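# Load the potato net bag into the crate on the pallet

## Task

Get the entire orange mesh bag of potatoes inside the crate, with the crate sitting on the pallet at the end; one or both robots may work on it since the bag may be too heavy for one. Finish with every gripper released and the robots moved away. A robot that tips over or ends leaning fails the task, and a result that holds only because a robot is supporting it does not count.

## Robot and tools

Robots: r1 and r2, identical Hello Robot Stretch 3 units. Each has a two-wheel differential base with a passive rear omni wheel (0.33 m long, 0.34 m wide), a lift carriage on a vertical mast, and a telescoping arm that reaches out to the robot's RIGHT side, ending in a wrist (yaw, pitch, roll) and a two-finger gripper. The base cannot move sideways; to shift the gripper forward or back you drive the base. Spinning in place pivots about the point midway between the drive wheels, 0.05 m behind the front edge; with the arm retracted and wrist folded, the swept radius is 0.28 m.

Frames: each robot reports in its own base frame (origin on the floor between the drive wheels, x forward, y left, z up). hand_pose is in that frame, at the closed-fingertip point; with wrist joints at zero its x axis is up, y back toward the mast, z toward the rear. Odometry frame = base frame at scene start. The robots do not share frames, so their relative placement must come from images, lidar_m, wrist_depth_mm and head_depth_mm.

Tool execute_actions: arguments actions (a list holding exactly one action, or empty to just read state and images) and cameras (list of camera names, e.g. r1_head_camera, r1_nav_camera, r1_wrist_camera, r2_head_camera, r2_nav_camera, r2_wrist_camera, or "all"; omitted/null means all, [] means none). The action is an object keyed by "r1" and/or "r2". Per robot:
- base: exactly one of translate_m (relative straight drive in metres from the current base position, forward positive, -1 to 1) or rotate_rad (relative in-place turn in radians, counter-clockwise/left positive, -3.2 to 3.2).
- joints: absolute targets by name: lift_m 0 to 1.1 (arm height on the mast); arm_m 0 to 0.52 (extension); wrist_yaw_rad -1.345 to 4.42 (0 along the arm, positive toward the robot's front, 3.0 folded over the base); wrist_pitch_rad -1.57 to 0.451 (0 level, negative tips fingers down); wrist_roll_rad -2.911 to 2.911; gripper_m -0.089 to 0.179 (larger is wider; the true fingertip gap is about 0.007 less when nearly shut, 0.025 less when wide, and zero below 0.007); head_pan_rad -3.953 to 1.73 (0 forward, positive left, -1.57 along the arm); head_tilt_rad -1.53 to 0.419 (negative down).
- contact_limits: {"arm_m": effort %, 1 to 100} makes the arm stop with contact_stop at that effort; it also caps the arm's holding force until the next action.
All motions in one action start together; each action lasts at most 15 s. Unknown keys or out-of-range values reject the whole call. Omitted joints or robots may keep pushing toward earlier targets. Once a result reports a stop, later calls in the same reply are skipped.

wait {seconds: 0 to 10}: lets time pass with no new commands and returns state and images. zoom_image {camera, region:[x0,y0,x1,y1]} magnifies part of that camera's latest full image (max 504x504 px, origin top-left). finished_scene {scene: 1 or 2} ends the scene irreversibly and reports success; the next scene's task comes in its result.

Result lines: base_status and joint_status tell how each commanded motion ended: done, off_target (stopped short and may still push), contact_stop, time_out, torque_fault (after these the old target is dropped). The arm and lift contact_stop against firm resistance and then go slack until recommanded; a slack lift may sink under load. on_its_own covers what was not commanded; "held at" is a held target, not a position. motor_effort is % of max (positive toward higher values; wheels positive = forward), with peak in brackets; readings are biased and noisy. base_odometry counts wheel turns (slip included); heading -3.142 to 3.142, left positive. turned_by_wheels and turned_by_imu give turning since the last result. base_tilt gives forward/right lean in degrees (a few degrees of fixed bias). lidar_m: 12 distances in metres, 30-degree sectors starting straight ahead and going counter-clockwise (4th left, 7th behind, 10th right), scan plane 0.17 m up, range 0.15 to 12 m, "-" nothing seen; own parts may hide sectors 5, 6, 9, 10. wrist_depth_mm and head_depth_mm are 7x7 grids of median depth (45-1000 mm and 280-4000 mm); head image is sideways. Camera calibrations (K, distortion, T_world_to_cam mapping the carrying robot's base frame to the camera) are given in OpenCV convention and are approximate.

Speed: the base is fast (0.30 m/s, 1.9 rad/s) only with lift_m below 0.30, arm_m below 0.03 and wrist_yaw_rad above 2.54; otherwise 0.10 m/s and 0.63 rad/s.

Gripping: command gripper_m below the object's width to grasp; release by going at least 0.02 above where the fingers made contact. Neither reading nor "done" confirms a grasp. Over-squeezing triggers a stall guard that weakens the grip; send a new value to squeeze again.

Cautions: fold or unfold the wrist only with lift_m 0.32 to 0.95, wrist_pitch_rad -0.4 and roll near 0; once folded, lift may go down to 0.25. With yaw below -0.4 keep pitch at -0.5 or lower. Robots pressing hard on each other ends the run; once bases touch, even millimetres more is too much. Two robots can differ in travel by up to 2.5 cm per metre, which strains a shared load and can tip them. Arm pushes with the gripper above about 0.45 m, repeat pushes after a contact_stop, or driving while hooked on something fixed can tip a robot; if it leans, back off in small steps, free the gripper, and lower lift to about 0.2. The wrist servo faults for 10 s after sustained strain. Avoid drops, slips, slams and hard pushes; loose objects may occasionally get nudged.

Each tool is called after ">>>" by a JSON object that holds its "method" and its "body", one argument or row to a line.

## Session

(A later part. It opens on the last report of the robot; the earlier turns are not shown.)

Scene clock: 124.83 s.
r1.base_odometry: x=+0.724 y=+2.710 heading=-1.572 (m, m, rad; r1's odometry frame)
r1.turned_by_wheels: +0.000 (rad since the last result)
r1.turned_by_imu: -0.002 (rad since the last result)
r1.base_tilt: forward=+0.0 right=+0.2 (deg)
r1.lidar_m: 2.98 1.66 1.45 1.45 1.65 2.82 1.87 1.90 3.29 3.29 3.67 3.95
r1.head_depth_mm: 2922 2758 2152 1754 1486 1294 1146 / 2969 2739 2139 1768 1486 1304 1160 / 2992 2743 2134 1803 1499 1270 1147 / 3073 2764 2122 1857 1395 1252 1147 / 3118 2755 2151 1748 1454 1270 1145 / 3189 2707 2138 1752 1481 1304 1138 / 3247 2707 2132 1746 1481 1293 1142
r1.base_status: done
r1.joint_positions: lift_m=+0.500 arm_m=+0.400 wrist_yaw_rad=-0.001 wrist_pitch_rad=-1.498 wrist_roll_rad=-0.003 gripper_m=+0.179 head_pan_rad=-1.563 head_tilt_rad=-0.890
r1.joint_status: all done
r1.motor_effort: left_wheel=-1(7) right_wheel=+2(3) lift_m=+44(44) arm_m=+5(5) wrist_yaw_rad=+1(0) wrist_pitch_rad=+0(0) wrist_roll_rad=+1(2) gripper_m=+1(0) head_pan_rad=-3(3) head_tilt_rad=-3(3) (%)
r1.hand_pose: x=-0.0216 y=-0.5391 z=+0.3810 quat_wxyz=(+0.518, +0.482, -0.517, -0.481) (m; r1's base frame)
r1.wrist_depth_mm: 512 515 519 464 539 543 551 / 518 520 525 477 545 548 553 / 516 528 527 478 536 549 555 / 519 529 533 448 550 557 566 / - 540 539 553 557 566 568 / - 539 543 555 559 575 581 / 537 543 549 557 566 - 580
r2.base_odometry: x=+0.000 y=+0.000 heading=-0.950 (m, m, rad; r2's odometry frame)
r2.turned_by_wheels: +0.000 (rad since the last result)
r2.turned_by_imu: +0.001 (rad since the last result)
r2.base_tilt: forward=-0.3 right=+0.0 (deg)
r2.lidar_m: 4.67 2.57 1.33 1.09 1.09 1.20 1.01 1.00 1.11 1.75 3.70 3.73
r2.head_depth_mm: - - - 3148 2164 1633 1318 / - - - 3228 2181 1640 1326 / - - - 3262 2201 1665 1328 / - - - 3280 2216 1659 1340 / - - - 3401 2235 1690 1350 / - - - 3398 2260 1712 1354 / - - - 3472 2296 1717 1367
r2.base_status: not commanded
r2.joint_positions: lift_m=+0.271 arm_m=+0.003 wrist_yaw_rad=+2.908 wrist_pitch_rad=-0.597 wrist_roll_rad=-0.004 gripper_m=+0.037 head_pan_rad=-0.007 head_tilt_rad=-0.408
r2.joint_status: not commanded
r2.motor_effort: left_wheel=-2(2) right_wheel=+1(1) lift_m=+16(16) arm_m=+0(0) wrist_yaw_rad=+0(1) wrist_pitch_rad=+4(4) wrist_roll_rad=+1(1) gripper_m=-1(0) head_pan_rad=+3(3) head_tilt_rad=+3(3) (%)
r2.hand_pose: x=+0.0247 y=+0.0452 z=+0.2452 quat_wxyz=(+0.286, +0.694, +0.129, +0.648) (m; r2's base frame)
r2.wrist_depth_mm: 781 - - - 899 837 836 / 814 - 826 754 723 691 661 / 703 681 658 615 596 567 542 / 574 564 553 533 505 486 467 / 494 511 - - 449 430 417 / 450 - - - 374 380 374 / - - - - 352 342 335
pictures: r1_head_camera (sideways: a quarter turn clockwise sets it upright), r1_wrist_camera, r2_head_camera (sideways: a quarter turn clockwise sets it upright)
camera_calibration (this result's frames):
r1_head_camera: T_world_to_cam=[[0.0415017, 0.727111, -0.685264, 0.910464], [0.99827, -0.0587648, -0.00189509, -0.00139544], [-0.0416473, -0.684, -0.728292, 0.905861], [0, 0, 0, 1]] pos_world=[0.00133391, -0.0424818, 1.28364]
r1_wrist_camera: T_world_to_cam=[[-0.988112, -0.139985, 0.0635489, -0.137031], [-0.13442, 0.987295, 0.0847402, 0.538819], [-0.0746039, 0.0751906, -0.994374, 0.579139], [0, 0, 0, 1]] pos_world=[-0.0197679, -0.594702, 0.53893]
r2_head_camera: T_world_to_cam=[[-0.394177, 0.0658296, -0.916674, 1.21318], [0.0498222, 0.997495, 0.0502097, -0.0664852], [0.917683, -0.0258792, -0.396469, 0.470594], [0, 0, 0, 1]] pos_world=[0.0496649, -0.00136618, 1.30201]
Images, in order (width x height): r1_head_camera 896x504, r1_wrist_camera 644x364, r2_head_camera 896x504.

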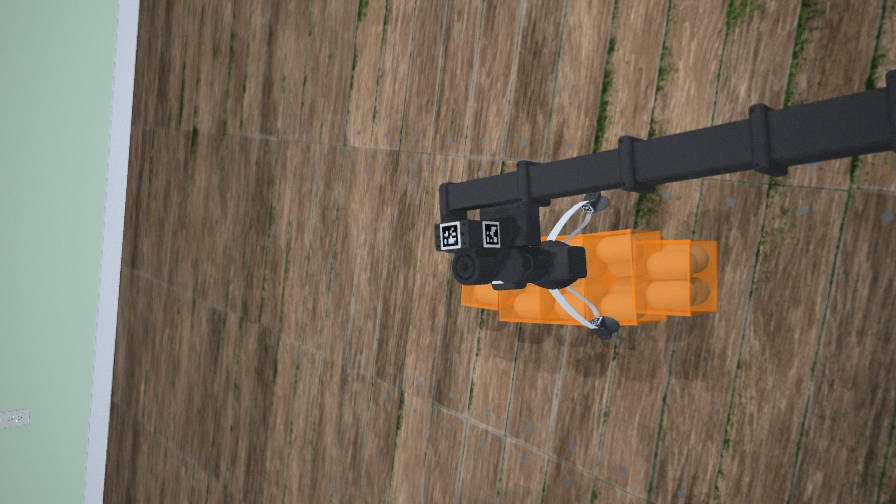

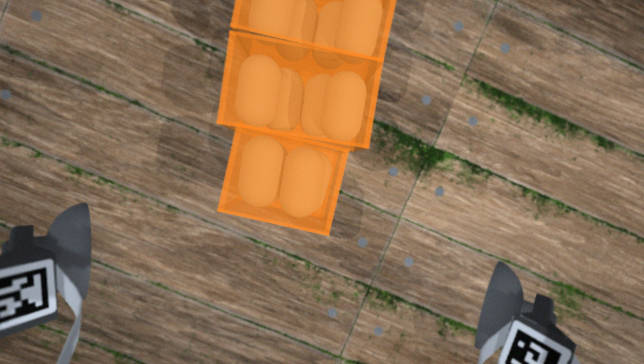

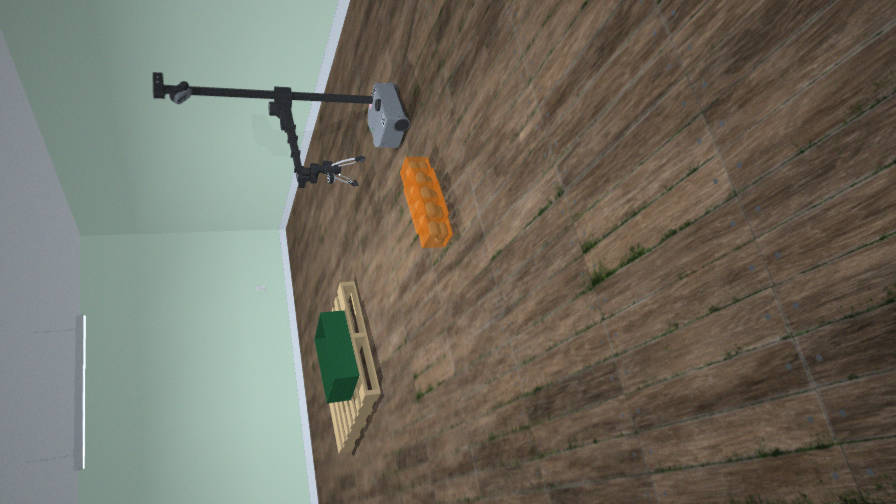

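>>> {"method": "execute_actions", "body": {
  "actions": [
    {"r2":{"base":{"rotate_rad":0.118}}}
  ],
  "cameras": []
}}

>>> {"method": "execute_actions", "body": {
  "actions": [
    {"r2":{"base":{"translate_m":1.0}}}
  ],
  "cameras": []
}}

>>> {"method": "execute_actions", "body": {
  "actions": [
    {"r2":{"base":{"translate_m":1.0}}}
  ],
  "cameras": ["r2_head_camera"]
}}

>>> {"method": "execute_actions", "body": {
  "actions": [
    {"r2":{"base":{"translate_m":0.55}}}
  ],
  "cameras": []
}}

>>> {"method": "execute_actions", "body": {
  "actions": [
    {"r2":{"base":{"rotate_rad":0.47},"joints":{"lift_m":0.6,"head_pan_rad":-1.57,"head_tilt_rad":-0.9}}}
  ],
  "cameras": ["r2_head_camera","r2_nav_camera"]
}}

Scene clock: 135.60 s.
r1.base_odometry: x=+0.724 y=+2.710 heading=-1.572 (m, m, rad; r1's odometry frame)
r1.turned_by_wheels: +0.000 (rad since the last result)
r1.turned_by_imu: +0.000 (rad since the last result)
r1.base_tilt: forward=-0.1 right=+0.3 (deg)
r1.lidar_m: 2.98 1.66 1.44 1.44 1.65 2.82 1.87 1.91 3.28 3.29 3.65 3.96
r1.head_depth_mm: 2938 2750 2165 1748 1500 1303 1146 / 2969 2742 2148 1759 1489 1308 1159 / 3048 2706 2143 1806 1494 1281 1144 / 3043 2724 2161 1873 1393 1251 1140 / 3149 2754 2143 1748 1451 1274 1143 / 3176 2725 2140 1764 1486 1297 1140 / 3224 2719 2127 1771 1492 1291 1139
r1.base_status: not commanded
r1.joint_positions: lift_m=+0.500 arm_m=+0.400 wrist_yaw_rad=-0.001 wrist_pitch_rad=-1.498 wrist_roll_rad=-0.003 gripper_m=+0.179 head_pan_rad=-1.563 head_tilt_rad=-0.890
r1.joint_status: not commanded
r1.motor_effort: left_wheel=-1(1) right_wheel=+2(2) lift_m=+44(44) arm_m=+5(5) wrist_yaw_rad=-1(2) wrist_pitch_rad=+0(0) wrist_roll_rad=+1(1) gripper_m=+0(0) head_pan_rad=-3(3) head_tilt_rad=-4(3) (%)
r1.hand_pose: x=-0.0216 y=-0.5391 z=+0.3810 quat_wxyz=(+0.518, +0.482, -0.517, -0.481) (m; r1's base frame)
r1.wrist_depth_mm: 512 511 520 468 537 543 546 / 512 518 524 477 541 550 554 / 516 525 529 480 544 553 563 / 521 530 529 445 551 559 568 / - 533 549 550 557 560 568 / - 540 545 555 564 569 576 / 541 540 554 559 570 - 587
r2.base_odometry: x=+0.000 y=+0.000 heading=-0.832 (m, m, rad; r2's odometry frame)
r2.turned_by_wheels: +0.118 (rad since the last result)
r2.turned_by_imu: +0.120 (rad since the last result)
r2.base_tilt: forward=-0.3 right=-0.1 (deg)
r2.lidar_m: 4.67 2.07 1.23 1.09 1.09 1.14 1.00 1.00 1.19 2.13 3.72 3.73
r2.head_depth_mm: - - - 3170 2156 1640 1316 / - - - 3237 2180 1650 1331 / - - - 3258 2196 1665 1333 / - - - 3337 2229 1672 1333 / - - - 3317 2250 1681 1353 / - - - 3454 2267 1681 1363 / - - - 3454 2305 1717 1365
r2.base_status: done
r2.joint_positions: lift_m=+0.271 arm_m=+0.003 wrist_yaw_rad=+2.908 wrist_pitch_rad=-0.597 wrist_roll_rad=-0.004 gripper_m=+0.037 head_pan_rad=-0.007 head_tilt_rad=-0.408
r2.joint_status: not commanded
r2.motor_effort: left_wheel=-3(12) right_wheel=+1(6) lift_m=+16(16) arm_m=+0(0) wrist_yaw_rad=+1(1) wrist_pitch_rad=+4(4) wrist_roll_rad=+1(1) gripper_m=+0(0) head_pan_rad=+3(3) head_tilt_rad=+3(4) (%)
r2.hand_pose: x=+0.0247 y=+0.0452 z=+0.2452 quat_wxyz=(+0.286, +0.694, +0.129, +0.648) (m; r2's base frame)
r2.wrist_depth_mm: 792 - 957 - 929 870 824 / 822 - 818 749 720 690 669 / 705 673 652 629 602 562 551 / 584 572 561 530 510 498 481 / 497 490 - - 447 430 418 / 455 - - - 378 382 370 / - - - - 348 342 330
pictures: none
No camera images: the call's "cameras" was empty. Leave "cameras" out to get every camera's image.

Scene clock: 140.63 s.
r1.base_odometry: x=+0.724 y=+2.710 heading=-1.572 (m, m, rad; r1's odometry frame)
r1.turned_by_wheels: +0.000 (rad since the last result)
r1.turned_by_imu: +0.001 (rad since the last result)
r1.base_tilt: forward=+0.2 right=+0.2 (deg)
r1.lidar_m: 2.98 1.67 1.44 1.44 1.66 2.82 1.87 1.90 3.29 3.28 2.80 3.95
r1.head_depth_mm: 2921 2770 2148 1761 1494 1289 1147 / 2930 2756 2147 1756 1500 1303 1160 / 3054 2772 2137 1799 1485 1282 1136 / 3066 2703 2143 1851 1399 1258 1142 / 3100 2768 2141 1750 1466 1269 1137 / 3152 2731 2126 1748 1491 1286 1139 / 3217 2722 2171 1748 1490 1287 1147
r1.base_status: not commanded
r1.joint_positions: lift_m=+0.500 arm_m=+0.400 wrist_yaw_rad=-0.001 wrist_pitch_rad=-1.498 wrist_roll_rad=-0.003 gripper_m=+0.179 head_pan_rad=-1.563 head_tilt_rad=-0.890
r1.joint_status: not commanded
r1.motor_effort: left_wheel=-2(1) right_wheel=+1(2) lift_m=+44(44) arm_m=+5(5) wrist_yaw_rad=+1(1) wrist_pitch_rad=+0(0) wrist_roll_rad=+1(1) gripper_m=+0(0) head_pan_rad=-3(3) head_tilt_rad=-3(4) (%)
r1.hand_pose: x=-0.0216 y=-0.5391 z=+0.3810 quat_wxyz=(+0.518, +0.482, -0.517, -0.481) (m; r1's base frame)
r1.wrist_depth_mm: 510 518 521 462 538 546 553 / 514 523 526 474 545 546 556 / 516 523 528 481 543 552 559 / 520 525 539 445 551 557 565 / - 537 541 549 551 567 572 / - 540 545 555 559 572 579 / 534 546 551 562 568 - 588
r2.base_odometry: x=+0.673 y=-0.739 heading=-0.832 (m, m, rad; r2's odometry frame)
r2.turned_by_wheels: +0.000 (rad since the last result)
r2.turned_by_imu: +0.008 (rad since the last result)
r2.base_tilt: forward=-0.4 right=+0.0 (deg)
r2.lidar_m: 3.67 2.47 1.49 1.31 1.31 1.56 1.98 1.98 2.35 3.47 3.48 2.83
r2.head_depth_mm: - - - 3196 2165 1641 1324 / - - - 3265 2181 1641 1330 / - - - 3263 2206 1658 1335 / - - - 3346 2230 1669 1343 / - - - 3404 2253 1677 1346 / - - - 3400 2268 1702 1354 / - - - 3432 2307 1700 1365
r2.base_status: done
r2.joint_positions: lift_m=+0.271 arm_m=+0.003 wrist_yaw_rad=+2.908 wrist_pitch_rad=-0.597 wrist_roll_rad=-0.004 gripper_m=+0.037 head_pan_rad=-0.007 head_tilt_rad=-0.408
r2.joint_status: not commanded
r2.motor_effort: left_wheel=-4(9) right_wheel=+1(6) lift_m=+16(16) arm_m=+0(0) wrist_yaw_rad=+0(0) wrist_pitch_rad=+4(3) wrist_roll_rad=+1(1) gripper_m=+0(0) head_pan_rad=+3(3) head_tilt_rad=+3(3) (%)
r2.hand_pose: x=+0.0247 y=+0.0452 z=+0.2452 quat_wxyz=(+0.286, +0.694, +0.129, +0.648) (m; r2's base frame)
r2.wrist_depth_mm: 958 - - - 912 880 815 / 918 - 796 745 722 691 658 / 718 656 649 626 596 578 547 / 579 562 549 528 504 491 474 / 500 506 - - 452 425 418 / 444 - - - 380 381 372 / - - - - 350 343 332
pictures: none
No camera images: the call's "cameras" was empty. Leave "cameras" out to get every camera's image.

Scene clock: 145.67 s.
r1.base_odometry: x=+0.724 y=+2.710 heading=-1.572 (m, m, rad; r1's odometry frame)
r1.turned_by_wheels: +0.000 (rad since the last result)
r1.turned_by_imu: +0.001 (rad since the last result)
r1.base_tilt: forward=+0.1 right=+0.3 (deg)
r1.lidar_m: 2.98 1.67 1.44 1.44 1.65 2.82 1.87 1.90 3.29 2.20 2.03 3.96
r1.head_depth_mm: 2944 2754 2140 1753 1502 1292 1143 / 2916 2770 2137 1768 1490 1304 1160 / 2982 2707 2165 1811 1493 1276 1140 / 3034 2754 2121 1843 1391 1255 1145 / 3115 2740 2174 1761 1454 1270 1134 / 3192 2731 2140 1751 1485 1282 1143 / 3198 2654 2078 1741 1484 1293 1139
r1.base_status: not commanded
r1.joint_positions: lift_m=+0.500 arm_m=+0.400 wrist_yaw_rad=-0.001 wrist_pitch_rad=-1.498 wrist_roll_rad=-0.003 gripper_m=+0.179 head_pan_rad=-1.563 head_tilt_rad=-0.890
r1.joint_status: not commanded
r1.motor_effort: left_wheel=-1(2) right_wheel=+2(2) lift_m=+44(45) arm_m=+5(5) wrist_yaw_rad=-1(0) wrist_pitch_rad=+0(0) wrist_roll_rad=+1(1) gripper_m=+0(0) head_pan_rad=-3(3) head_tilt_rad=-3(3) (%)
r1.hand_pose: x=-0.0216 y=-0.5391 z=+0.3810 quat_wxyz=(+0.518, +0.482, -0.517, -0.481) (m; r1's base frame)
r1.wrist_depth_mm: 511 510 519 468 532 540 554 / 513 522 525 478 542 546 558 / 515 524 531 480 547 552 560 / 524 534 525 448 547 558 563 / - 540 537 551 559 565 577 / - 541 542 556 562 570 580 / 536 542 545 564 563 - 587
r2.base_odometry: x=+1.347 y=-1.479 heading=-0.832 (m, m, rad; r2's odometry frame)
r2.turned_by_wheels: +0.000 (rad since the last result)
r2.turned_by_imu: +0.008 (rad since the last result)
r2.base_tilt: forward=-0.3 right=-0.1 (deg)
r2.lidar_m: 2.67 2.84 1.73 1.53 1.53 1.82 2.96 2.97 3.55 3.25 2.05 3.91
r2.head_depth_mm: - - - 3229 2159 1640 1320 / - - - 3246 2185 1658 1329 / - - - 3179 2210 1661 1339 / - - - 2985 2257 1672 1344 / - - - 2953 2256 1696 1346 / - - - 3392 2276 1700 1356 / - - - 3479 2296 1710 1370
r2.base_status: done
r2.joint_positions: lift_m=+0.271 arm_m=+0.003 wrist_yaw_rad=+2.908 wrist_pitch_rad=-0.597 wrist_roll_rad=-0.004 gripper_m=+0.037 head_pan_rad=-0.007 head_tilt_rad=-0.408
r2.joint_status: not commanded
r2.motor_effort: left_wheel=-3(10) right_wheel=+1(7) lift_m=+16(16) arm_m=+0(0) wrist_yaw_rad=+1(0) wrist_pitch_rad=+4(4) wrist_roll_rad=+1(1) gripper_m=+0(0) head_pan_rad=+4(3) head_tilt_rad=+3(3) (%)
r2.hand_pose: x=+0.0247 y=+0.0452 z=+0.2452 quat_wxyz=(+0.286, +0.694, +0.129, +0.648) (m; r2's base frame)
r2.wrist_depth_mm: - - - - 916 866 804 / 885 - 811 781 719 696 665 / 702 651 647 623 614 569 558 / 590 570 552 533 509 495 468 / 497 505 - - 448 431 417 / 444 - - - 376 383 372 / - - - - 350 346 338
pictures: r2_head_camera (sideways: a quarter turn clockwise sets it upright)
camera_calibration (this result's frames):
r2_head_camera: T_world_to_cam=[[-0.393467, 0.0658039, -0.916981, 1.21358], [0.0497307, 0.997498, 0.0502431, -0.066528], [0.917993, -0.0258331, -0.395755, 0.469663], [0, 0, 0, 1]] pos_world=[0.0496649, -0.00136389, 1.30204]
Images, in order (width x height): r2_head_camera 896x504.

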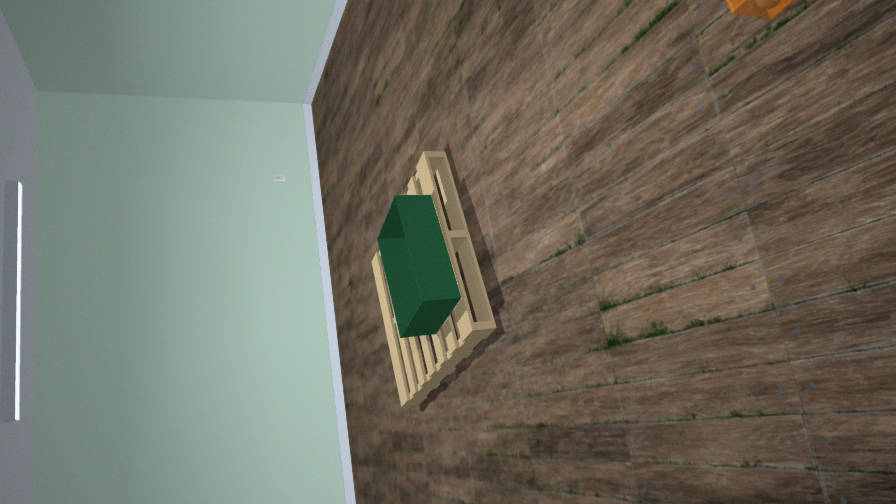

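Scene clock: 149.17 s.
r1.base_odometry: x=+0.724 y=+2.710 heading=-1.572 (m, m, rad; r1's odometry frame)
r1.turned_by_wheels: +0.000 (rad since the last result)
r1.turned_by_imu: +0.000 (rad since the last result)
r1.base_tilt: forward=+0.1 right=+0.4 (deg)
r1.lidar_m: 2.98 1.66 1.44 1.44 1.65 2.83 1.87 1.90 3.28 1.71 3.76 3.94
r1.head_depth_mm: 2923 2755 2135 1764 1493 1296 1145 / 2983 2759 2126 1763 1494 1304 1160 / 3030 2759 2154 1798 1498 1282 1145 / 3051 2764 2123 1851 1396 1252 1141 / 3030 2012 2022 1779 1464 1268 1139 / 3169 2437 2008 1769 1488 1284 1143 / 3231 2746 2148 1742 1492 1289 1140
r1.base_status: not commanded
r1.joint_positions: lift_m=+0.500 arm_m=+0.400 wrist_yaw_rad=-0.001 wrist_pitch_rad=-1.498 wrist_roll_rad=-0.003 gripper_m=+0.179 head_pan_rad=-1.563 head_tilt_rad=-0.890
r1.joint_status: not commanded
r1.motor_effort: left_wheel=-1(2) right_wheel=+2(2) lift_m=+44(44) arm_m=+5(5) wrist_yaw_rad=+1(0) wrist_pitch_rad=+0(0) wrist_roll_rad=+1(1) gripper_m=+0(0) head_pan_rad=-3(3) head_tilt_rad=-3(4) (%)
r1.hand_pose: x=-0.0216 y=-0.5391 z=+0.3810 quat_wxyz=(+0.518, +0.482, -0.517, -0.481) (m; r1's base frame)
r1.wrist_depth_mm: 504 515 520 465 533 543 549 / 513 519 526 479 542 550 554 / 518 521 527 479 545 556 557 / 523 528 531 449 553 557 563 / - 533 542 546 556 565 567 / - 538 547 559 567 572 579 / 538 540 551 559 567 - 589
r2.base_odometry: x=+1.717 y=-1.885 heading=-0.832 (m, m, rad; r2's odometry frame)
r2.turned_by_wheels: +0.000 (rad since the last result)
r2.turned_by_imu: +0.005 (rad since the last result)
r2.base_tilt: forward=-0.4 right=-0.1 (deg)
r2.lidar_m: 2.11 3.06 1.86 1.65 1.65 1.97 3.51 3.52 3.54 3.13 1.72 3.75
r2.head_depth_mm: - - - 3193 2164 1631 1319 / - - - 3226 2190 1645 1321 / - - - 2778 2205 1649 1331 / - - - 2805 2254 1684 1343 / - - - 2736 2256 1682 1351 / - - - 3174 2293 1694 1363 / - - - 3527 2296 1711 1367
r2.base_status: done
r2.joint_positions: lift_m=+0.271 arm_m=+0.003 wrist_yaw_rad=+2.908 wrist_pitch_rad=-0.597 wrist_roll_rad=-0.004 gripper_m=+0.037 head_pan_rad=-0.007 head_tilt_rad=-0.408
r2.joint_status: not commanded
r2.motor_effort: left_wheel=-3(10) right_wheel=+1(6) lift_m=+16(16) arm_m=+0(0) wrist_yaw_rad=+0(0) wrist_pitch_rad=+4(4) wrist_roll_rad=+1(1) gripper_m=+0(1) head_pan_rad=+3(3) head_tilt_rad=+3(3) (%)
r2.hand_pose: x=+0.0247 y=+0.0452 z=+0.2452 quat_wxyz=(+0.286, +0.694, +0.129, +0.648) (m; r2's base frame)
r2.wrist_depth_mm: - - - - 943 864 817 / 897 - 803 755 732 678 673 / 720 686 654 612 597 571 552 / 586 571 547 534 503 483 475 / 502 505 - - 450 426 415 / 446 - - - 384 382 371 / - - - - 352 341 333
pictures: none
No camera images: the call's "cameras" was empty. Leave "cameras" out to get every camera's image.

Scene clock: 153.00 s.
r1.base_odometry: x=+0.724 y=+2.710 heading=-1.572 (m, m, rad; r1's odometry frame)
r1.turned_by_wheels: +0.000 (rad since the last result)
r1.turned_by_imu: +0.000 (rad since the last result)
r1.base_tilt: forward=+0.3 right=+0.4 (deg)
r1.lidar_m: 2.97 1.67 1.44 1.45 1.65 2.82 1.87 1.90 3.30 1.71 3.80 3.96
r1.head_depth_mm: 2970 2730 2153 1751 1496 1293 1141 / 2967 2734 2153 1750 1490 1304 1160 / 3018 2717 2141 1817 1490 1282 1144 / 3069 2705 2133 1843 1385 1249 1139 / 3004 2647 1993 1760 1459 1264 1140 / 1549 2746 1988 1744 1480 1291 1148 / 3211 2713 2139 1736 1482 1284 1141
r1.base_status: not commanded
r1.joint_positions: lift_m=+0.500 arm_m=+0.400 wrist_yaw_rad=-0.001 wrist_pitch_rad=-1.498 wrist_roll_rad=-0.003 gripper_m=+0.179 head_pan_rad=-1.563 head_tilt_rad=-0.890
r1.joint_status: not commanded
r1.motor_effort: left_wheel=+0(2) right_wheel=+2(2) lift_m=+43(44) arm_m=+5(5) wrist_yaw_rad=+0(0) wrist_pitch_rad=+0(0) wrist_roll_rad=+1(1) gripper_m=+0(0) head_pan_rad=-3(3) head_tilt_rad=-3(3) (%)
r1.hand_pose: x=-0.0216 y=-0.5391 z=+0.3810 quat_wxyz=(+0.518, +0.482, -0.517, -0.481) (m; r1's base frame)
r1.wrist_depth_mm: 509 513 518 468 536 543 554 / 514 518 524 483 541 549 559 / 516 520 531 482 546 551 565 / 524 532 532 450 553 549 566 / - 536 544 546 555 565 575 / - 538 546 552 564 566 575 / 534 544 554 558 573 - 585
r2.base_odometry: x=+1.717 y=-1.885 heading=-0.362 (m, m, rad; r2's odometry frame)
r2.turned_by_wheels: +0.470 (rad since the last result)
r2.turned_by_imu: +0.476 (rad since the last result)
r2.base_tilt: forward=-0.3 right=+0.0 (deg)
r2.lidar_m: 3.34 1.91 1.65 1.65 1.90 3.29 3.51 3.65 3.11 1.72 3.66 2.11
r2.head_depth_mm: 2699 2504 1983 1647 1409 1234 1093 / 2756 2516 1993 1650 1420 1285 - / 2769 2534 1993 1658 1415 1282 - / 2819 2544 2016 1627 1420 1281 1101 / 2760 1973 1899 1605 1387 1265 1102 / 2780 2382 1968 1671 1427 1240 1097 / 3007 2537 2007 1673 1427 1246 1103
r2.base_status: done
r2.joint_positions: lift_m=+0.599 arm_m=+0.003 wrist_yaw_rad=+2.908 wrist_pitch_rad=-0.598 wrist_roll_rad=-0.004 gripper_m=+0.037 head_pan_rad=-1.563 head_tilt_rad=-0.889
r2.joint_status: all done
r2.motor_effort: left_wheel=-3(14) right_wheel=+1(6) lift_m=+40(40) arm_m=+0(0) wrist_yaw_rad=+0(0) wrist_pitch_rad=+4(4) wrist_roll_rad=+1(1) gripper_m=+0(0) head_pan_rad=-2(37) head_tilt_rad=-4(28) (%)
r2.hand_pose: x=+0.0247 y=+0.0452 z=+0.5740 quat_wxyz=(+0.286, +0.694, +0.129, +0.648) (m; r2's base frame)
r2.wrist_depth_mm: - - - - - - - / - - - - - - - / - - - - - - - / - - - 918 932 892 849 / 928 904 850 828 824 788 766 / 798 774 766 725 692 689 673 / 719 695 683 - 640 641 612
pictures: r2_head_camera (sideways: a quarter turn clockwise sets it upright), r2_nav_camera (sideways: a quarter turn counterclockwise sets it upright)
camera_calibration (this result's frames):
r2_head_camera: T_world_to_cam=[[0.0569557, 0.774193, -0.630382, 0.83722], [0.998272, -0.0533189, 0.0247122, -0.0390519], [-0.0144793, -0.6307, -0.775891, 0.969873], [0, 0, 0, 1]] pos_world=[0.00534308, -0.0385524, 1.28125]
r2_nav_camera: T_world_to_cam=[[-0.0211376, -0.745928, 0.665692, -0.81377], [-0.999629, 0.0271947, -0.0012686, 0.055843], [-0.017157, -0.665472, -0.746226, 0.934097], [0, 0, 0, 1]] pos_world=[0.0546474, 0.0130827, 1.23884]
Images, in order (width x height): r2_head_camera 896x504, r2_nav_camera 672x504.

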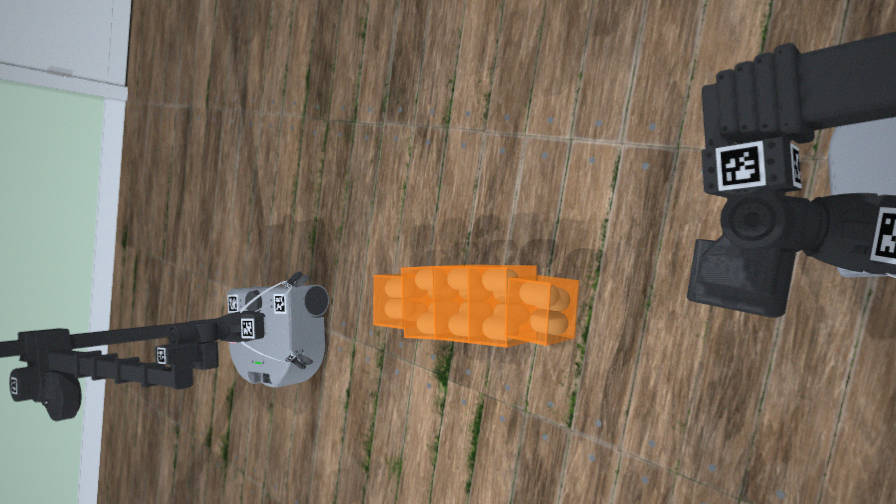

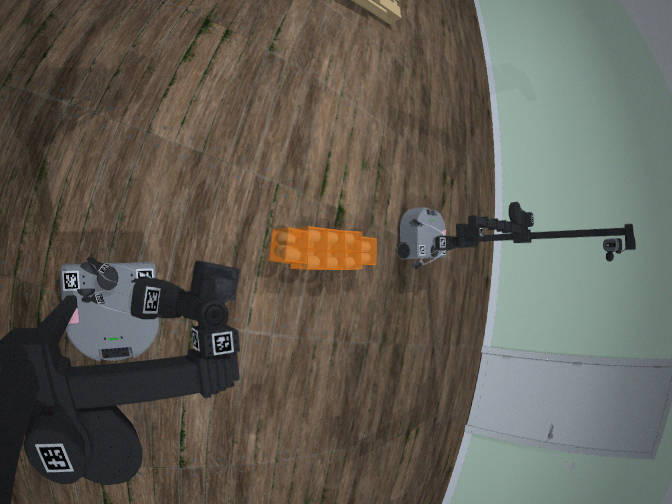

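>>> {"method": "execute_actions", "body": {
  "actions": [
    {"r2":{"base":{"rotate_rad":-0.5},"joints":{"wrist_pitch_rad":-0.4}}}
  ],
  "cameras": []
}}

>>> {"method": "execute_actions", "body": {
  "actions": [
    {"r2":{"base":{"translate_m":0.27},"joints":{"wrist_yaw_rad":0}}}
  ],
  "cameras": []
}}

>>> {"method": "execute_actions", "body": {
  "actions": [
    {"r2":{"base":{"rotate_rad":0.5},"joints":{"wrist_pitch_rad":-1.5,"gripper_m":0.179}}}
  ],
  "cameras": []
}}

>>> {"method": "execute_actions", "body": {
  "actions": [
    {"r2":{"base":{"translate_m":-0.09},"joints":{"arm_m":0.43,"lift_m":0.5}}}
  ],
  "cameras": ["r2_head_camera","r2_wrist_camera"]
}}

Scene clock: 162.10 s.
r1.base_odometry: x=+0.724 y=+2.710 heading=-1.572 (m, m, rad; r1's odometry frame)
r1.turned_by_wheels: +0.000 (rad since the last result)
r1.turned_by_imu: +0.001 (rad since the last result)
r1.base_tilt: forward=+0.2 right=+0.3 (deg)
r1.lidar_m: 2.98 1.66 1.45 1.44 1.66 2.82 1.87 1.91 3.29 1.70 3.77 3.96
r1.head_depth_mm: 2917 2739 2168 1776 1502 1296 1147 / 2961 2737 2128 1759 1493 1305 1165 / 3034 2749 2127 1801 1488 1278 1139 / 3068 2753 2142 1840 1398 1255 1138 / 3028 2642 2002 1765 1455 1267 1144 / 1533 2736 1998 1763 1485 1291 1140 / 3255 2768 2140 1744 1489 1281 1139
r1.base_status: not commanded
r1.joint_positions: lift_m=+0.500 arm_m=+0.400 wrist_yaw_rad=-0.001 wrist_pitch_rad=-1.498 wrist_roll_rad=-0.003 gripper_m=+0.179 head_pan_rad=-1.563 head_tilt_rad=-0.890
r1.joint_status: not commanded
r1.motor_effort: left_wheel=-1(2) right_wheel=+1(1) lift_m=+44(45) arm_m=+6(5) wrist_yaw_rad=-1(1) wrist_pitch_rad=+0(0) wrist_roll_rad=+1(1) gripper_m=+0(0) head_pan_rad=-3(3) head_tilt_rad=-3(3) (%)
r1.hand_pose: x=-0.0216 y=-0.5391 z=+0.3810 quat_wxyz=(+0.518, +0.482, -0.517, -0.481) (m; r1's base frame)
r1.wrist_depth_mm: 509 517 520 464 533 548 549 / 515 523 526 474 538 550 561 / 517 528 530 479 545 553 560 / 523 529 534 447 555 560 564 / - 532 537 548 554 562 573 / - 535 548 557 566 569 582 / 541 545 548 559 558 - 584
r2.base_odometry: x=+1.717 y=-1.885 heading=-0.862 (m, m, rad; r2's odometry frame)
r2.turned_by_wheels: -0.500 (rad since the last result)
r2.turned_by_imu: -0.506 (rad since the last result)
r2.base_tilt: forward=-0.2 right=+0.0 (deg)
r2.lidar_m: 2.11 3.23 1.89 1.64 1.65 1.93 3.44 3.53 3.64 3.12 1.72 3.66
r2.head_depth_mm: 3113 2516 1999 1647 1405 1232 1092 / 3070 2514 2009 1651 1420 1276 - / 2985 2513 1976 1652 1414 1278 - / 2926 2524 2019 1651 1423 1284 1107 / 2831 2530 2009 1658 1416 1264 1097 / 2726 2528 2010 1678 1421 1238 1096 / 2645 2548 2004 1671 1359 1240 1095
r2.base_status: done
r2.joint_positions: lift_m=+0.599 arm_m=+0.003 wrist_yaw_rad=+2.908 wrist_pitch_rad=-0.419 wrist_roll_rad=-0.004 gripper_m=+0.037 head_pan_rad=-1.563 head_tilt_rad=-0.889
r2.joint_status: all done
r2.motor_effort: left_wheel=+1(8) right_wheel=-1(4) lift_m=+40(39) arm_m=+0(0) wrist_yaw_rad=+0(0) wrist_pitch_rad=+6(6) wrist_roll_rad=+0(1) gripper_m=+0(0) head_pan_rad=-2(2) head_tilt_rad=-5(5) (%)
r2.hand_pose: x=+0.0307 y=+0.0705 z=+0.6118 quat_wxyz=(+0.227, +0.702, +0.066, +0.671) (m; r2's base frame)
r2.wrist_depth_mm: - - - - - - - / - - - - - - - / - - - - - - - / - - - - - - - / - - - - - 908 887 / 906 880 - 810 765 791 749 / 768 768 739 747 706 673 670
pictures: none
No camera images: the call's "cameras" was empty. Leave "cameras" out to get every camera's image.

Scene clock: 166.03 s.
r1.base_odometry: x=+0.724 y=+2.710 heading=-1.572 (m, m, rad; r1's odometry frame)
r1.turned_by_wheels: +0.000 (rad since the last result)
r1.turned_by_imu: +0.000 (rad since the last result)
r1.base_tilt: forward=+0.2 right=+0.3 (deg)
r1.lidar_m: 2.98 1.67 1.44 1.44 1.66 2.82 1.87 1.90 3.27 1.58 3.77 3.96
r1.head_depth_mm: 2912 2766 2162 1759 1483 1297 1144 / 2941 2762 2138 1758 1489 1310 1158 / 3030 2727 2139 1790 1486 1282 1145 / 1515 2536 1946 1855 1388 1255 1141 / 2922 2635 2011 1759 1453 1265 1145 / 3182 2734 2138 1757 1492 1290 1144 / 3177 2782 2129 1744 1481 1289 1140
r1.base_status: not commanded
r1.joint_positions: lift_m=+0.500 arm_m=+0.400 wrist_yaw_rad=-0.001 wrist_pitch_rad=-1.498 wrist_roll_rad=-0.003 gripper_m=+0.179 head_pan_rad=-1.563 head_tilt_rad=-0.890
r1.joint_status: not commanded
r1.motor_effort: left_wheel=-1(1) right_wheel=+1(2) lift_m=+44(44) arm_m=+5(5) wrist_yaw_rad=+0(1) wrist_pitch_rad=+0(0) wrist_roll_rad=+1(1) gripper_m=+0(1) head_pan_rad=-3(3) head_tilt_rad=-3(3) (%)
r1.hand_pose: x=-0.0216 y=-0.5391 z=+0.3810 quat_wxyz=(+0.518, +0.482, -0.517, -0.481) (m; r1's base frame)
r1.wrist_depth_mm: 510 512 518 466 538 542 553 / 513 521 525 477 543 550 562 / 515 521 533 483 544 556 562 / 519 526 536 453 549 562 568 / - 538 543 544 554 567 572 / - 540 544 549 558 573 578 / 535 543 546 560 571 - 584
r2.base_odometry: x=+1.893 y=-2.090 heading=-0.862 (m, m, rad; r2's odometry frame)
r2.turned_by_wheels: +0.000 (rad since the last result)
r2.turned_by_imu: +0.003 (rad since the last result)
r2.base_tilt: forward=-0.2 right=-0.1 (deg)
r2.lidar_m: 1.84 3.34 1.96 1.71 1.71 2.01 3.60 3.80 3.53 3.08 1.60 3.62
r2.head_depth_mm: 3082 2504 1981 1656 1414 1233 1092 / 3038 2512 2000 1659 1412 1284 - / 2976 2516 2018 1659 1410 1282 - / 2838 2520 1998 1661 1444 1212 1114 / 2781 2552 2011 1669 1364 1239 1096 / 2676 2553 2019 1625 1383 1236 1104 / 2576 2560 1754 1673 1430 1235 1096
r2.base_status: done
r2.joint_positions: lift_m=+0.599 arm_m=+0.003 wrist_yaw_rad=+0.004 wrist_pitch_rad=-0.419 wrist_roll_rad=-0.004 gripper_m=+0.037 head_pan_rad=-1.563 head_tilt_rad=-0.889
r2.joint_status: all done
r2.motor_effort: left_wheel=+0(8) right_wheel=-1(2) lift_m=+39(40) arm_m=+0(0) wrist_yaw_rad=-4(2) wrist_pitch_rad=+6(5) wrist_roll_rad=+1(1) gripper_m=+0(0) head_pan_rad=-3(2) head_tilt_rad=-5(5) (%)
r2.hand_pose: x=-0.0207 y=-0.3719 z=+0.6118 quat_wxyz=(+0.694, +0.149, -0.690, -0.146) (m; r2's base frame)
r2.wrist_depth_mm: - - - - - - - / - - - - - - - / - - - - - - - / - - - - - - - / - - 961 - - 895 890 / 876 881 819 822 771 791 768 / 785 751 715 727 706 670 673
pictures: none
No camera images: the call's "cameras" was empty. Leave "cameras" out to get every camera's image.

Scene clock: 167.93 s.
r1.base_odometry: x=+0.724 y=+2.710 heading=-1.572 (m, m, rad; r1's odometry frame)
r1.turned_by_wheels: +0.000 (rad since the last result)
r1.turned_by_imu: +0.000 (rad since the last result)
r1.base_tilt: forward=+0.0 right=+0.2 (deg)
r1.lidar_m: 2.99 1.67 1.44 1.44 1.66 2.83 1.87 1.90 3.28 1.59 3.74 3.95
r1.head_depth_mm: 2943 2777 2134 1764 1495 1298 1142 / 2949 2745 2145 1771 1492 1311 1165 / 3011 2749 2135 1795 1491 1272 1141 / 1476 2457 1890 1841 1397 1252 1146 / 2927 2712 2011 1758 1457 1271 1141 / 3209 2779 2153 1755 1495 1290 1137 / 3183 2697 2141 1749 1487 1287 1145
r1.base_status: not commanded
r1.joint_positions: lift_m=+0.500 arm_m=+0.400 wrist_yaw_rad=-0.001 wrist_pitch_rad=-1.498 wrist_roll_rad=-0.003 gripper_m=+0.179 head_pan_rad=-1.563 head_tilt_rad=-0.890
r1.joint_status: not commanded
r1.motor_effort: left_wheel=-1(2) right_wheel=+2(1) lift_m=+44(43) arm_m=+5(5) wrist_yaw_rad=+1(0) wrist_pitch_rad=+0(0) wrist_roll_rad=+1(1) gripper_m=+0(0) head_pan_rad=-4(3) head_tilt_rad=-3(3) (%)
r1.hand_pose: x=-0.0216 y=-0.5391 z=+0.3810 quat_wxyz=(+0.518, +0.482, -0.517, -0.481) (m; r1's base frame)
r1.wrist_depth_mm: 509 516 522 465 535 541 550 / 516 519 516 480 543 548 557 / 514 522 527 481 544 554 561 / 527 525 531 450 552 565 564 / - 535 537 546 558 567 577 / - 532 543 552 559 570 581 / 537 545 553 564 563 - 581
r2.base_odometry: x=+1.893 y=-2.090 heading=-0.362 (m, m, rad; r2's odometry frame)
r2.turned_by_wheels: +0.500 (rad since the last result)
r2.turned_by_imu: +0.508 (rad since the last result)
r2.base_tilt: forward=-0.3 right=-0.1 (deg)
r2.lidar_m: 3.46 1.99 1.71 1.71 1.98 3.45 3.77 3.57 3.08 1.60 3.57 1.84
r2.head_depth_mm: 2605 2515 2009 1668 1415 1238 1091 / 2651 2502 1994 1643 1415 1283 - / 2727 2528 1894 1631 1360 1280 - / 1526 2296 1854 1667 1418 1261 1132 / 2769 2530 1951 1674 1425 1241 1097 / 2906 2540 2020 1669 1415 1239 1094 / 2968 2578 2013 1672 1416 1242 1101
r2.base_status: done
r2.joint_positions: lift_m=+0.599 arm_m=+0.003 wrist_yaw_rad=+0.003 wrist_pitch_rad=-1.495 wrist_roll_rad=-0.004 gripper_m=+0.179 head_pan_rad=-1.563 head_tilt_rad=-0.889
r2.joint_status: all done
r2.motor_effort: left_wheel=-3(8) right_wheel=+2(4) lift_m=+40(39) arm_m=+0(0) wrist_yaw_rad=-3(4) wrist_pitch_rad=-1(6) wrist_roll_rad=+1(1) gripper_m=+0(82) head_pan_rad=-2(3) head_tilt_rad=-4(5) (%)
r2.hand_pose: x=-0.0216 y=-0.1429 z=+0.4808 quat_wxyz=(+0.520, +0.483, -0.516, -0.479) (m; r2's base frame)
r2.wrist_depth_mm: 625 619 599 592 603 574 578 / 634 617 615 597 606 589 581 / 655 636 632 611 617 593 604 / 665 661 636 636 - 615 591 / 688 665 666 661 - 627 611 / 686 - 671 671 - 631 - / 722 691 702 680 - 655 670
pictures: none
No camera images: the call's "cameras" was empty. Leave "cameras" out to get every camera's image.

Scene clock: 172.27 s.
r1.base_odometry: x=+0.724 y=+2.710 heading=-1.572 (m, m, rad; r1's odometry frame)
r1.turned_by_wheels: +0.000 (rad since the last result)
r1.turned_by_imu: +0.000 (rad since the last result)
r1.base_tilt: forward=-0.1 right=+0.3 (deg)
r1.lidar_m: 2.99 1.66 1.44 1.44 1.66 2.82 1.87 1.91 3.29 1.58 3.75 3.95
r1.head_depth_mm: 2965 2747 2134 1762 1494 1295 1144 / 2978 2711 2150 1759 1488 1309 1165 / 3028 2754 2131 1806 1489 1280 1148 / 3066 2746 1881 1840 1395 1252 1145 / 1547 2454 1874 1762 1450 1264 1143 / 3102 2732 2124 1758 1484 1291 1136 / 3225 2737 2143 1753 1476 1292 1146
r1.base_status: not commanded
r1.joint_positions: lift_m=+0.500 arm_m=+0.400 wrist_yaw_rad=-0.001 wrist_pitch_rad=-1.498 wrist_roll_rad=-0.003 gripper_m=+0.179 head_pan_rad=-1.563 head_tilt_rad=-0.890
r1.joint_status: not commanded
r1.motor_effort: left_wheel=-1(1) right_wheel=+2(2) lift_m=+44(44) arm_m=+5(5) wrist_yaw_rad=+0(0) wrist_pitch_rad=-1(1) wrist_roll_rad=+1(1) gripper_m=+0(0) head_pan_rad=-3(3) head_tilt_rad=-3(3) (%)
r1.hand_pose: x=-0.0216 y=-0.5391 z=+0.3810 quat_wxyz=(+0.518, +0.482, -0.517, -0.481) (m; r1's base frame)
r1.wrist_depth_mm: 511 519 518 464 536 543 550 / 515 515 522 476 544 548 558 / 518 527 527 480 546 544 563 / 519 527 529 449 554 560 568 / - 529 547 546 563 567 579 / - 536 547 554 564 570 580 / 534 543 548 569 564 - 587
r2.base_odometry: x=+1.808 y=-2.059 heading=-0.362 (m, m, rad; r2's odometry frame)
r2.turned_by_wheels: +0.000 (rad since the last result)
r2.turned_by_imu: +0.000 (rad since the last result)
r2.base_tilt: forward=-0.3 right=+0.0 (deg)
r2.lidar_m: 3.52 2.02 1.73 1.73 2.01 3.48 3.68 3.56 3.04 1.59 3.56 1.92
r2.head_depth_mm: 2582 2510 1982 1666 1412 1232 1091 / 2641 2523 1994 1655 1407 1242 - / 2713 2521 1989 1684 1379 1226 1135 / 2705 2340 1840 1662 1360 1237 1119 / 1482 2348 1882 1660 1426 1230 1093 / 2883 2555 1999 1672 1424 1243 1099 / 2924 2569 2024 1672 1427 1245 1095
r2.base_status: done
r2.joint_positions: lift_m=+0.501 arm_m=+0.430 wrist_yaw_rad=+0.002 wrist_pitch_rad=-1.497 wrist_roll_rad=-0.004 gripper_m=+0.179 head_pan_rad=-1.563 head_tilt_rad=-0.889
r2.joint_status: all done
r2.motor_effort: left_wheel=-3(11) right_wheel=+1(2) lift_m=+15(31) arm_m=+4(4) wrist_yaw_rad=-2(3) wrist_pitch_rad=-1(1) wrist_roll_rad=+1(0) gripper_m=-1(0) head_pan_rad=-1(2) head_tilt_rad=-5(5) (%)
r2.hand_pose: x=-0.0216 y=-0.5696 z=+0.3820 quat_wxyz=(+0.520, +0.483, -0.516, -0.480) (m; r2's base frame)
r2.wrist_depth_mm: 531 508 510 474 458 486 484 / 545 536 520 477 506 496 496 / 549 537 542 494 513 509 508 / 574 551 548 539 531 528 509 / 577 572 566 545 541 530 528 / 589 - 573 573 544 552 - / 608 593 604 587 566 556 551
pictures: r2_head_camera (sideways: a quarter turn clockwise sets it upright), r2_wrist_camera
camera_calibration (this result's frames):
r2_head_camera: T_world_to_cam=[[0.0571335, 0.77418, -0.630382, 0.837218], [0.998259, -0.0535482, 0.0247122, -0.0390518], [-0.0146242, -0.630697, -0.775892, 0.969874], [0, 0, 0, 1]] pos_world=[0.00533422, -0.0385522, 1.28125]
r2_wrist_camera: T_world_to_cam=[[-0.996068, 0.0865138, -0.0190895, 0.0466723], [0.0837575, 0.989787, 0.115356, 0.551607], [0.0288745, 0.113304, -0.993141, 0.611161], [0, 0, 0, 1]] pos_world=[-0.0173594, -0.619258, 0.544228]
Images, in order (width x height): r2_head_camera 896x504, r2_wrist_camera 644x364.

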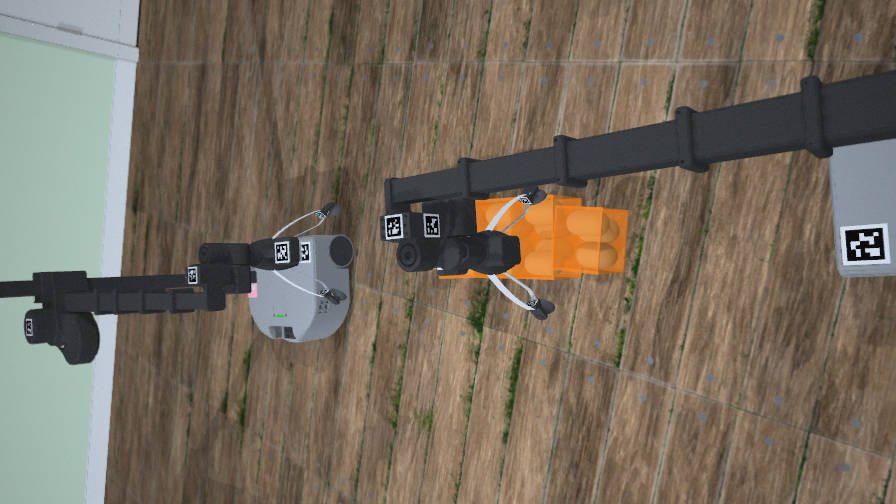

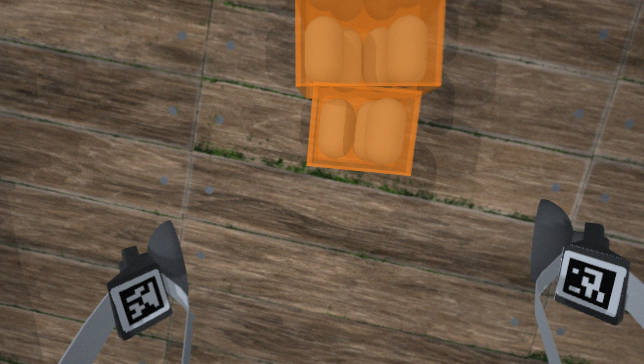

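>>> {"method": "execute_actions", "body": {
  "actions": [
    {"r1":{"joints":{"lift_m":0.3}},"r2":{"base":{"translate_m":-0.045},"joints":{"arm_m":0.5,"lift_m":0.3}}}
  ],
  "cameras": ["r1_wrist_camera","r2_wrist_camera"]
}}

Scene clock: 178.87 s.
r1.base_odometry: x=+0.724 y=+2.710 heading=-1.572 (m, m, rad; r1's odometry frame)
r1.turned_by_wheels: +0.000 (rad since the last result)
r1.turned_by_imu: +0.001 (rad since the last result)
r1.base_tilt: forward=+0.0 right=+0.3 (deg)
r1.lidar_m: 2.97 1.67 1.45 1.44 1.65 2.82 1.87 1.90 3.27 1.58 3.78 3.95
r1.head_depth_mm: 2944 2749 2164 1754 1489 1293 1145 / 2926 2746 2136 1762 1491 1296 1143 / 3018 2772 2125 1760 1520 1307 1147 / 3063 2725 2075 1700 - 1245 1140 / 3047 1889 1814 1720 1452 1270 1140 / 3173 2545 2068 1739 1491 1283 1139 / 3199 2735 2136 1749 1481 1296 1142
r1.base_status: not commanded
r1.joint_positions: lift_m=+0.300 arm_m=+0.400 wrist_yaw_rad=-0.001 wrist_pitch_rad=-1.498 wrist_roll_rad=-0.003 gripper_m=+0.179 head_pan_rad=-1.563 head_tilt_rad=-0.890
r1.joint_status: all done
r1.motor_effort: left_wheel=-1(2) right_wheel=+2(2) lift_m=+22(37) arm_m=+5(5) wrist_yaw_rad=+1(0) wrist_pitch_rad=+0(1) wrist_roll_rad=+1(1) gripper_m=+0(0) head_pan_rad=-3(3) head_tilt_rad=-4(4) (%)
r1.hand_pose: x=-0.0216 y=-0.5391 z=+0.1818 quat_wxyz=(+0.518, +0.482, -0.517, -0.481) (m; r1's base frame)
r1.wrist_depth_mm: 318 322 225 273 244 340 344 / 320 326 240 273 337 342 348 / 322 328 233 296 340 347 352 / 326 328 223 227 344 350 355 / - 333 237 233 347 353 357 / - 338 342 346 351 358 363 / 336 340 344 350 353 - 363
r2.base_odometry: x=+1.766 y=-2.043 heading=-0.362 (m, m, rad; r2's odometry frame)
r2.turned_by_wheels: +0.000 (rad since the last result)
r2.turned_by_imu: +0.001 (rad since the last result)
r2.base_tilt: forward=-0.3 right=+0.1 (deg)
r2.lidar_m: 3.55 2.03 1.74 1.74 2.02 3.51 3.66 3.54 3.03 1.59 3.52 1.96
r2.head_depth_mm: 2583 2521 1987 1652 1407 1230 1096 / 2671 2503 1990 1651 1414 1227 1111 / 2708 2522 1999 1707 1417 1247 1130 / 2742 2551 1868 1703 1338 1241 1119 / 2721 1648 1851 1667 1420 1236 1096 / 2871 2545 2026 1666 1427 1243 1094 / 2931 2554 2007 1668 1430 1245 1100
r2.base_status: done
r2.joint_positions: lift_m=+0.301 arm_m=+0.500 wrist_yaw_rad=+0.002 wrist_pitch_rad=-1.497 wrist_roll_rad=-0.004 gripper_m=+0.179 head_pan_rad=-1.563 head_tilt_rad=-0.889
r2.joint_status: all done
r2.motor_effort: left_wheel=-2(9) right_wheel=+2(2) lift_m=+15(15) arm_m=+4(5) wrist_yaw_rad=-1(2) wrist_pitch_rad=+0(1) wrist_roll_rad=+1(1) gripper_m=+0(0) head_pan_rad=-2(2) head_tilt_rad=-5(4) (%)
r2.hand_pose: x=-0.0216 y=-0.6395 z=+0.1820 quat_wxyz=(+0.520, +0.483, -0.516, -0.480) (m; r2's base frame)
r2.wrist_depth_mm: 334 331 328 284 314 314 304 / 338 338 240 271 233 319 315 / 349 345 340 292 326 325 322 / 363 356 353 289 334 332 327 / 368 360 360 290 346 339 332 / 379 - 369 361 354 349 - / 382 386 376 369 365 355 352
pictures: r1_wrist_camera, r2_wrist_camera
camera_calibration (this result's frames):
r1_wrist_camera: T_world_to_cam=[[-0.988112, -0.139985, 0.0635489, -0.124371], [-0.134419, 0.987295, 0.0847402, 0.555703], [-0.0746039, 0.0751907, -0.994374, 0.381049], [0, 0, 0, 1]] pos_world=[-0.0197679, -0.594704, 0.339718]
r2_wrist_camera: T_world_to_cam=[[-0.996068, 0.0865221, -0.0190547, 0.0489005], [0.0837582, 0.989741, 0.115747, 0.643763], [0.0288739, 0.113696, -0.993096, 0.420701], [0, 0, 0, 1]] pos_world=[-0.0173595, -0.689221, 0.344214]
Images, in order (width x height): r1_wrist_camera 644x364, r2_wrist_camera 644x364.

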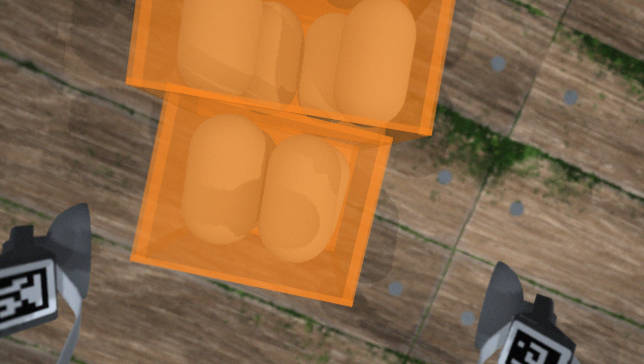

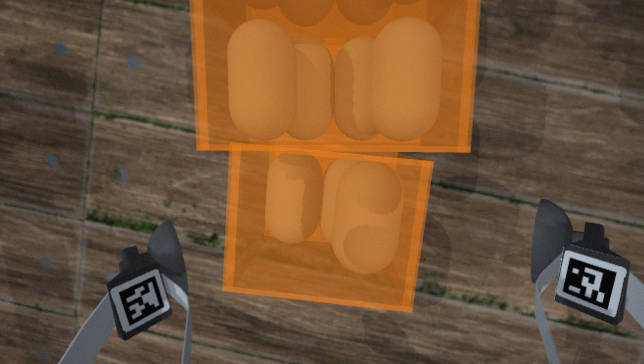

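>>> {"method": "execute_actions", "body": {
  "actions": [
    {"r1":{"base":{"translate_m":0.012},"joints":{"arm_m":0.42}},"r2":{"base":{"translate_m":0.015},"joints":{"arm_m":0.51}}}
  ],
  "cameras": []
}}

>>> {"method": "execute_actions", "body": {
  "actions": [
    {"r1":{"joints":{"lift_m":0.2}},"r2":{"joints":{"lift_m":0.2}}}
  ],
  "cameras": ["r1_wrist_camera","r2_wrist_camera"]
}}

Scene clock: 183.40 s.
r1.base_odometry: x=+0.724 y=+2.698 heading=-1.572 (m, m, rad; r1's odometry frame)
r1.turned_by_wheels: +0.000 (rad since the last result)
r1.turned_by_imu: +0.000 (rad since the last result)
r1.base_tilt: forward=+0.1 right=+0.3 (deg)
r1.lidar_m: 2.97 1.66 1.44 1.44 1.65 2.81 1.88 1.92 3.28 1.58 3.77 3.96
r1.head_depth_mm: 2908 2739 2150 1767 1501 1294 1142 / 2931 2748 2152 1761 1488 1299 1142 / 3009 2740 2134 1753 1530 1310 1146 / 3100 2760 2078 1710 1458 1254 1140 / 3071 1710 1852 1757 1457 1270 1146 / 3146 2644 2138 1754 1490 1285 1144 / 3211 2720 2151 1751 1490 1283 1146
r1.base_status: done
r1.joint_positions: lift_m=+0.300 arm_m=+0.420 wrist_yaw_rad=-0.001 wrist_pitch_rad=-1.498 wrist_roll_rad=-0.003 gripper_m=+0.179 head_pan_rad=-1.563 head_tilt_rad=-0.890
r1.joint_status: all done
r1.motor_effort: left_wheel=-2(3) right_wheel=+1(5) lift_m=+22(22) arm_m=+5(4) wrist_yaw_rad=+0(1) wrist_pitch_rad=+0(0) wrist_roll_rad=+1(1) gripper_m=+0(0) head_pan_rad=-3(4) head_tilt_rad=-4(3) (%)
r1.hand_pose: x=-0.0216 y=-0.5591 z=+0.1818 quat_wxyz=(+0.518, +0.482, -0.517, -0.481) (m; r1's base frame)
r1.wrist_depth_mm: 317 322 229 289 333 337 345 / 321 324 229 275 233 340 348 / 324 329 330 285 340 347 351 / 327 330 225 239 345 349 355 / - 332 226 232 349 353 359 / - 338 342 346 350 357 360 / 335 340 343 350 355 - 367
r2.base_odometry: x=+1.780 y=-2.048 heading=-0.362 (m, m, rad; r2's odometry frame)
r2.turned_by_wheels: +0.000 (rad since the last result)
r2.turned_by_imu: +0.001 (rad since the last result)
r2.base_tilt: forward=-0.4 right=+0.0 (deg)
r2.lidar_m: 3.53 2.03 1.74 1.74 2.01 3.52 3.66 3.53 3.02 1.60 3.54 1.95
r2.head_depth_mm: 2544 2513 1982 1658 1408 1231 1092 / 2663 2516 1987 1664 1413 1231 1110 / 2693 2535 2017 1704 1413 1253 1136 / 2748 2445 1857 1702 1355 1241 1116 / 2738 1632 1837 1666 1429 1239 1092 / 2899 2548 2013 1673 1419 1240 1095 / 2976 2528 2030 1666 1413 1234 1094
r2.base_status: done
r2.joint_positions: lift_m=+0.301 arm_m=+0.510 wrist_yaw_rad=+0.002 wrist_pitch_rad=-1.497 wrist_roll_rad=-0.004 gripper_m=+0.179 head_pan_rad=-1.563 head_tilt_rad=-0.889
r2.joint_status: all done
r2.motor_effort: left_wheel=-3(5) right_wheel=+1(5) lift_m=+16(15) arm_m=+4(4) wrist_yaw_rad=-2(2) wrist_pitch_rad=-1(1) wrist_roll_rad=+1(1) gripper_m=-1(0) head_pan_rad=-3(2) head_tilt_rad=-4(4) (%)
r2.hand_pose: x=-0.0216 y=-0.6495 z=+0.1820 quat_wxyz=(+0.520, +0.483, -0.516, -0.480) (m; r2's base frame)
r2.wrist_depth_mm: 337 335 324 277 270 312 309 / 344 333 334 272 229 317 314 / 351 346 340 280 239 330 318 / 359 354 349 293 336 334 330 / 367 362 356 294 239 341 334 / 374 - 365 361 354 350 - / 387 380 379 370 364 357 349
pictures: none
No camera images: the call's "cameras" was empty. Leave "cameras" out to get every camera's image.

Scene clock: 185.37 s.
r1.base_odometry: x=+0.724 y=+2.698 heading=-1.571 (m, m, rad; r1's odometry frame)
r1.turned_by_wheels: +0.001 (rad since the last result)
r1.turned_by_imu: +0.002 (rad since the last result)
r1.base_tilt: forward=+0.2 right=+0.2 (deg)
r1.lidar_m: 2.96 1.66 1.44 1.44 1.65 2.82 1.88 1.92 3.29 1.58 3.79 3.93
r1.head_depth_mm: 2934 2770 2148 1770 1498 1299 1143 / 2971 2737 2155 1759 1486 1298 1144 / 3044 2751 2150 1758 1514 1293 1144 / 3057 2737 2070 1669 1480 1251 1145 / 3040 1846 1875 1671 1460 1275 1143 / 3233 2690 2151 1762 1487 1308 1140 / 3243 2770 2157 1767 1485 1292 1139
r1.base_status: not commanded
r1.joint_positions: lift_m=+0.207 arm_m=+0.420 wrist_yaw_rad=-0.001 wrist_pitch_rad=-1.498 wrist_roll_rad=+0.003 gripper_m=+0.179 head_pan_rad=-1.563 head_tilt_rad=-0.890
r1.joint_status: lift_m contact_stop (moved -0.094 of -0.100)
r1.on_its_own: lift_m is slack since a contact_stop, until your next command for it (your +0.200 is given up)
r1.motor_effort: left_wheel=+10(10) right_wheel=-17(17) lift_m=+33(33) arm_m=+5(5) wrist_yaw_rad=+0(0) wrist_pitch_rad=+0(0) wrist_roll_rad=-2(2) gripper_m=-1(1) head_pan_rad=-3(3) head_tilt_rad=-3(3) (%)
r1.hand_pose: x=-0.0216 y=-0.5591 z=+0.0879 quat_wxyz=(+0.517, +0.481, -0.518, -0.483) (m; r1's base frame)
r1.wrist_depth_mm: 232 137 141 185 143 147 247 / 233 235 149 186 142 247 251 / 236 238 199 205 153 249 252 / 238 239 133 147 250 252 255 / - 241 133 134 251 254 257 / - 138 135 134 254 255 260 / 245 246 249 135 254 - 261
r2.base_odometry: x=+1.780 y=-2.048 heading=-0.362 (m, m, rad; r2's odometry frame)
r2.turned_by_wheels: +0.000 (rad since the last result)
r2.turned_by_imu: +0.000 (rad since the last result)
r2.base_tilt: forward=-0.3 right=-0.1 (deg)
r2.lidar_m: 3.51 2.03 1.75 1.74 2.01 3.52 3.64 3.54 3.03 1.60 3.52 1.95
r2.head_depth_mm: 2562 2521 2000 1659 1406 1230 1090 / 2633 2506 1975 1647 1414 1239 1111 / 2709 2513 2007 1665 1421 1232 - / 2768 2444 1861 1563 1338 1236 1112 / 2750 1706 1870 1671 1417 1241 1092 / 2844 2531 2027 1666 1414 1244 1097 / 2952 2529 2029 1672 1423 1246 1101
r2.base_status: not commanded
r2.joint_positions: lift_m=+0.201 arm_m=+0.510 wrist_yaw_rad=+0.002 wrist_pitch_rad=-1.498 wrist_roll_rad=-0.004 gripper_m=+0.179 head_pan_rad=-1.563 head_tilt_rad=-0.889
r2.joint_status: all done
r2.motor_effort: left_wheel=-4(4) right_wheel=+2(3) lift_m=+12(16) arm_m=+4(4) wrist_yaw_rad=-2(2) wrist_pitch_rad=+0(1) wrist_roll_rad=+1(1) gripper_m=-1(0) head_pan_rad=-1(2) head_tilt_rad=-4(5) (%)
r2.hand_pose: x=-0.0216 y=-0.6492 z=+0.0822 quat_wxyz=(+0.519, +0.483, -0.516, -0.481) (m; r2's base frame)
r2.wrist_depth_mm: 237 237 133 175 171 128 221 / 243 240 136 179 174 130 224 / 251 248 144 188 177 136 229 / 256 253 250 206 239 237 233 / 263 257 255 191 140 241 239 / 270 - 261 201 138 249 - / 277 274 266 265 142 256 252
pictures: r1_wrist_camera, r2_wrist_camera
camera_calibration (this result's frames):
r1_wrist_camera: T_world_to_cam=[[-0.988879, -0.134644, 0.0631546, -0.118204], [-0.129112, 0.988002, 0.0847495, 0.583916], [-0.0738079, 0.075653, -0.994399, 0.289499], [0, 0, 0, 1]] pos_world=[-0.020131, -0.614727, 0.245856]
r2_wrist_camera: T_world_to_cam=[[-0.996067, 0.0865472, -0.0189517, 0.0478454], [0.0837614, 0.989605, 0.116906, 0.664732], [0.0288726, 0.114858, -0.992962, 0.323429], [0, 0, 0, 1]] pos_world=[-0.0173599, -0.699111, 0.244349]
Images, in order (width x height): r1_wrist_camera 644x364, r2_wrist_camera 644x364.

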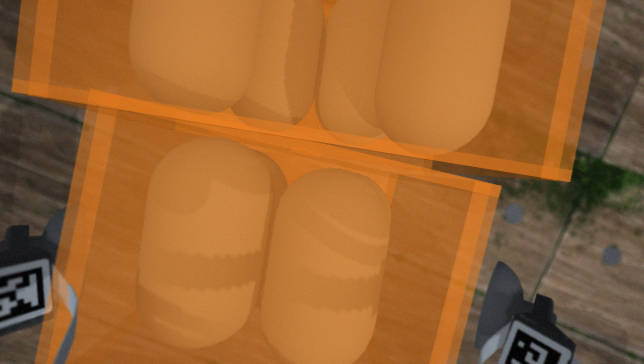

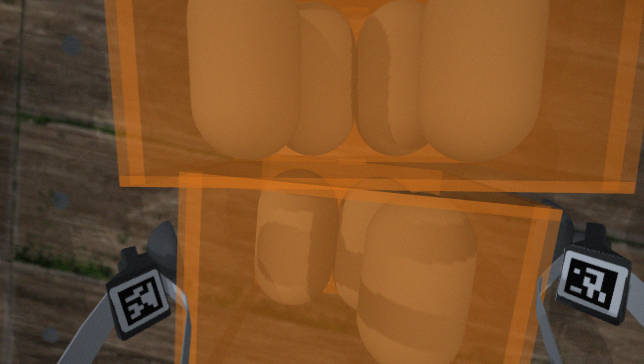

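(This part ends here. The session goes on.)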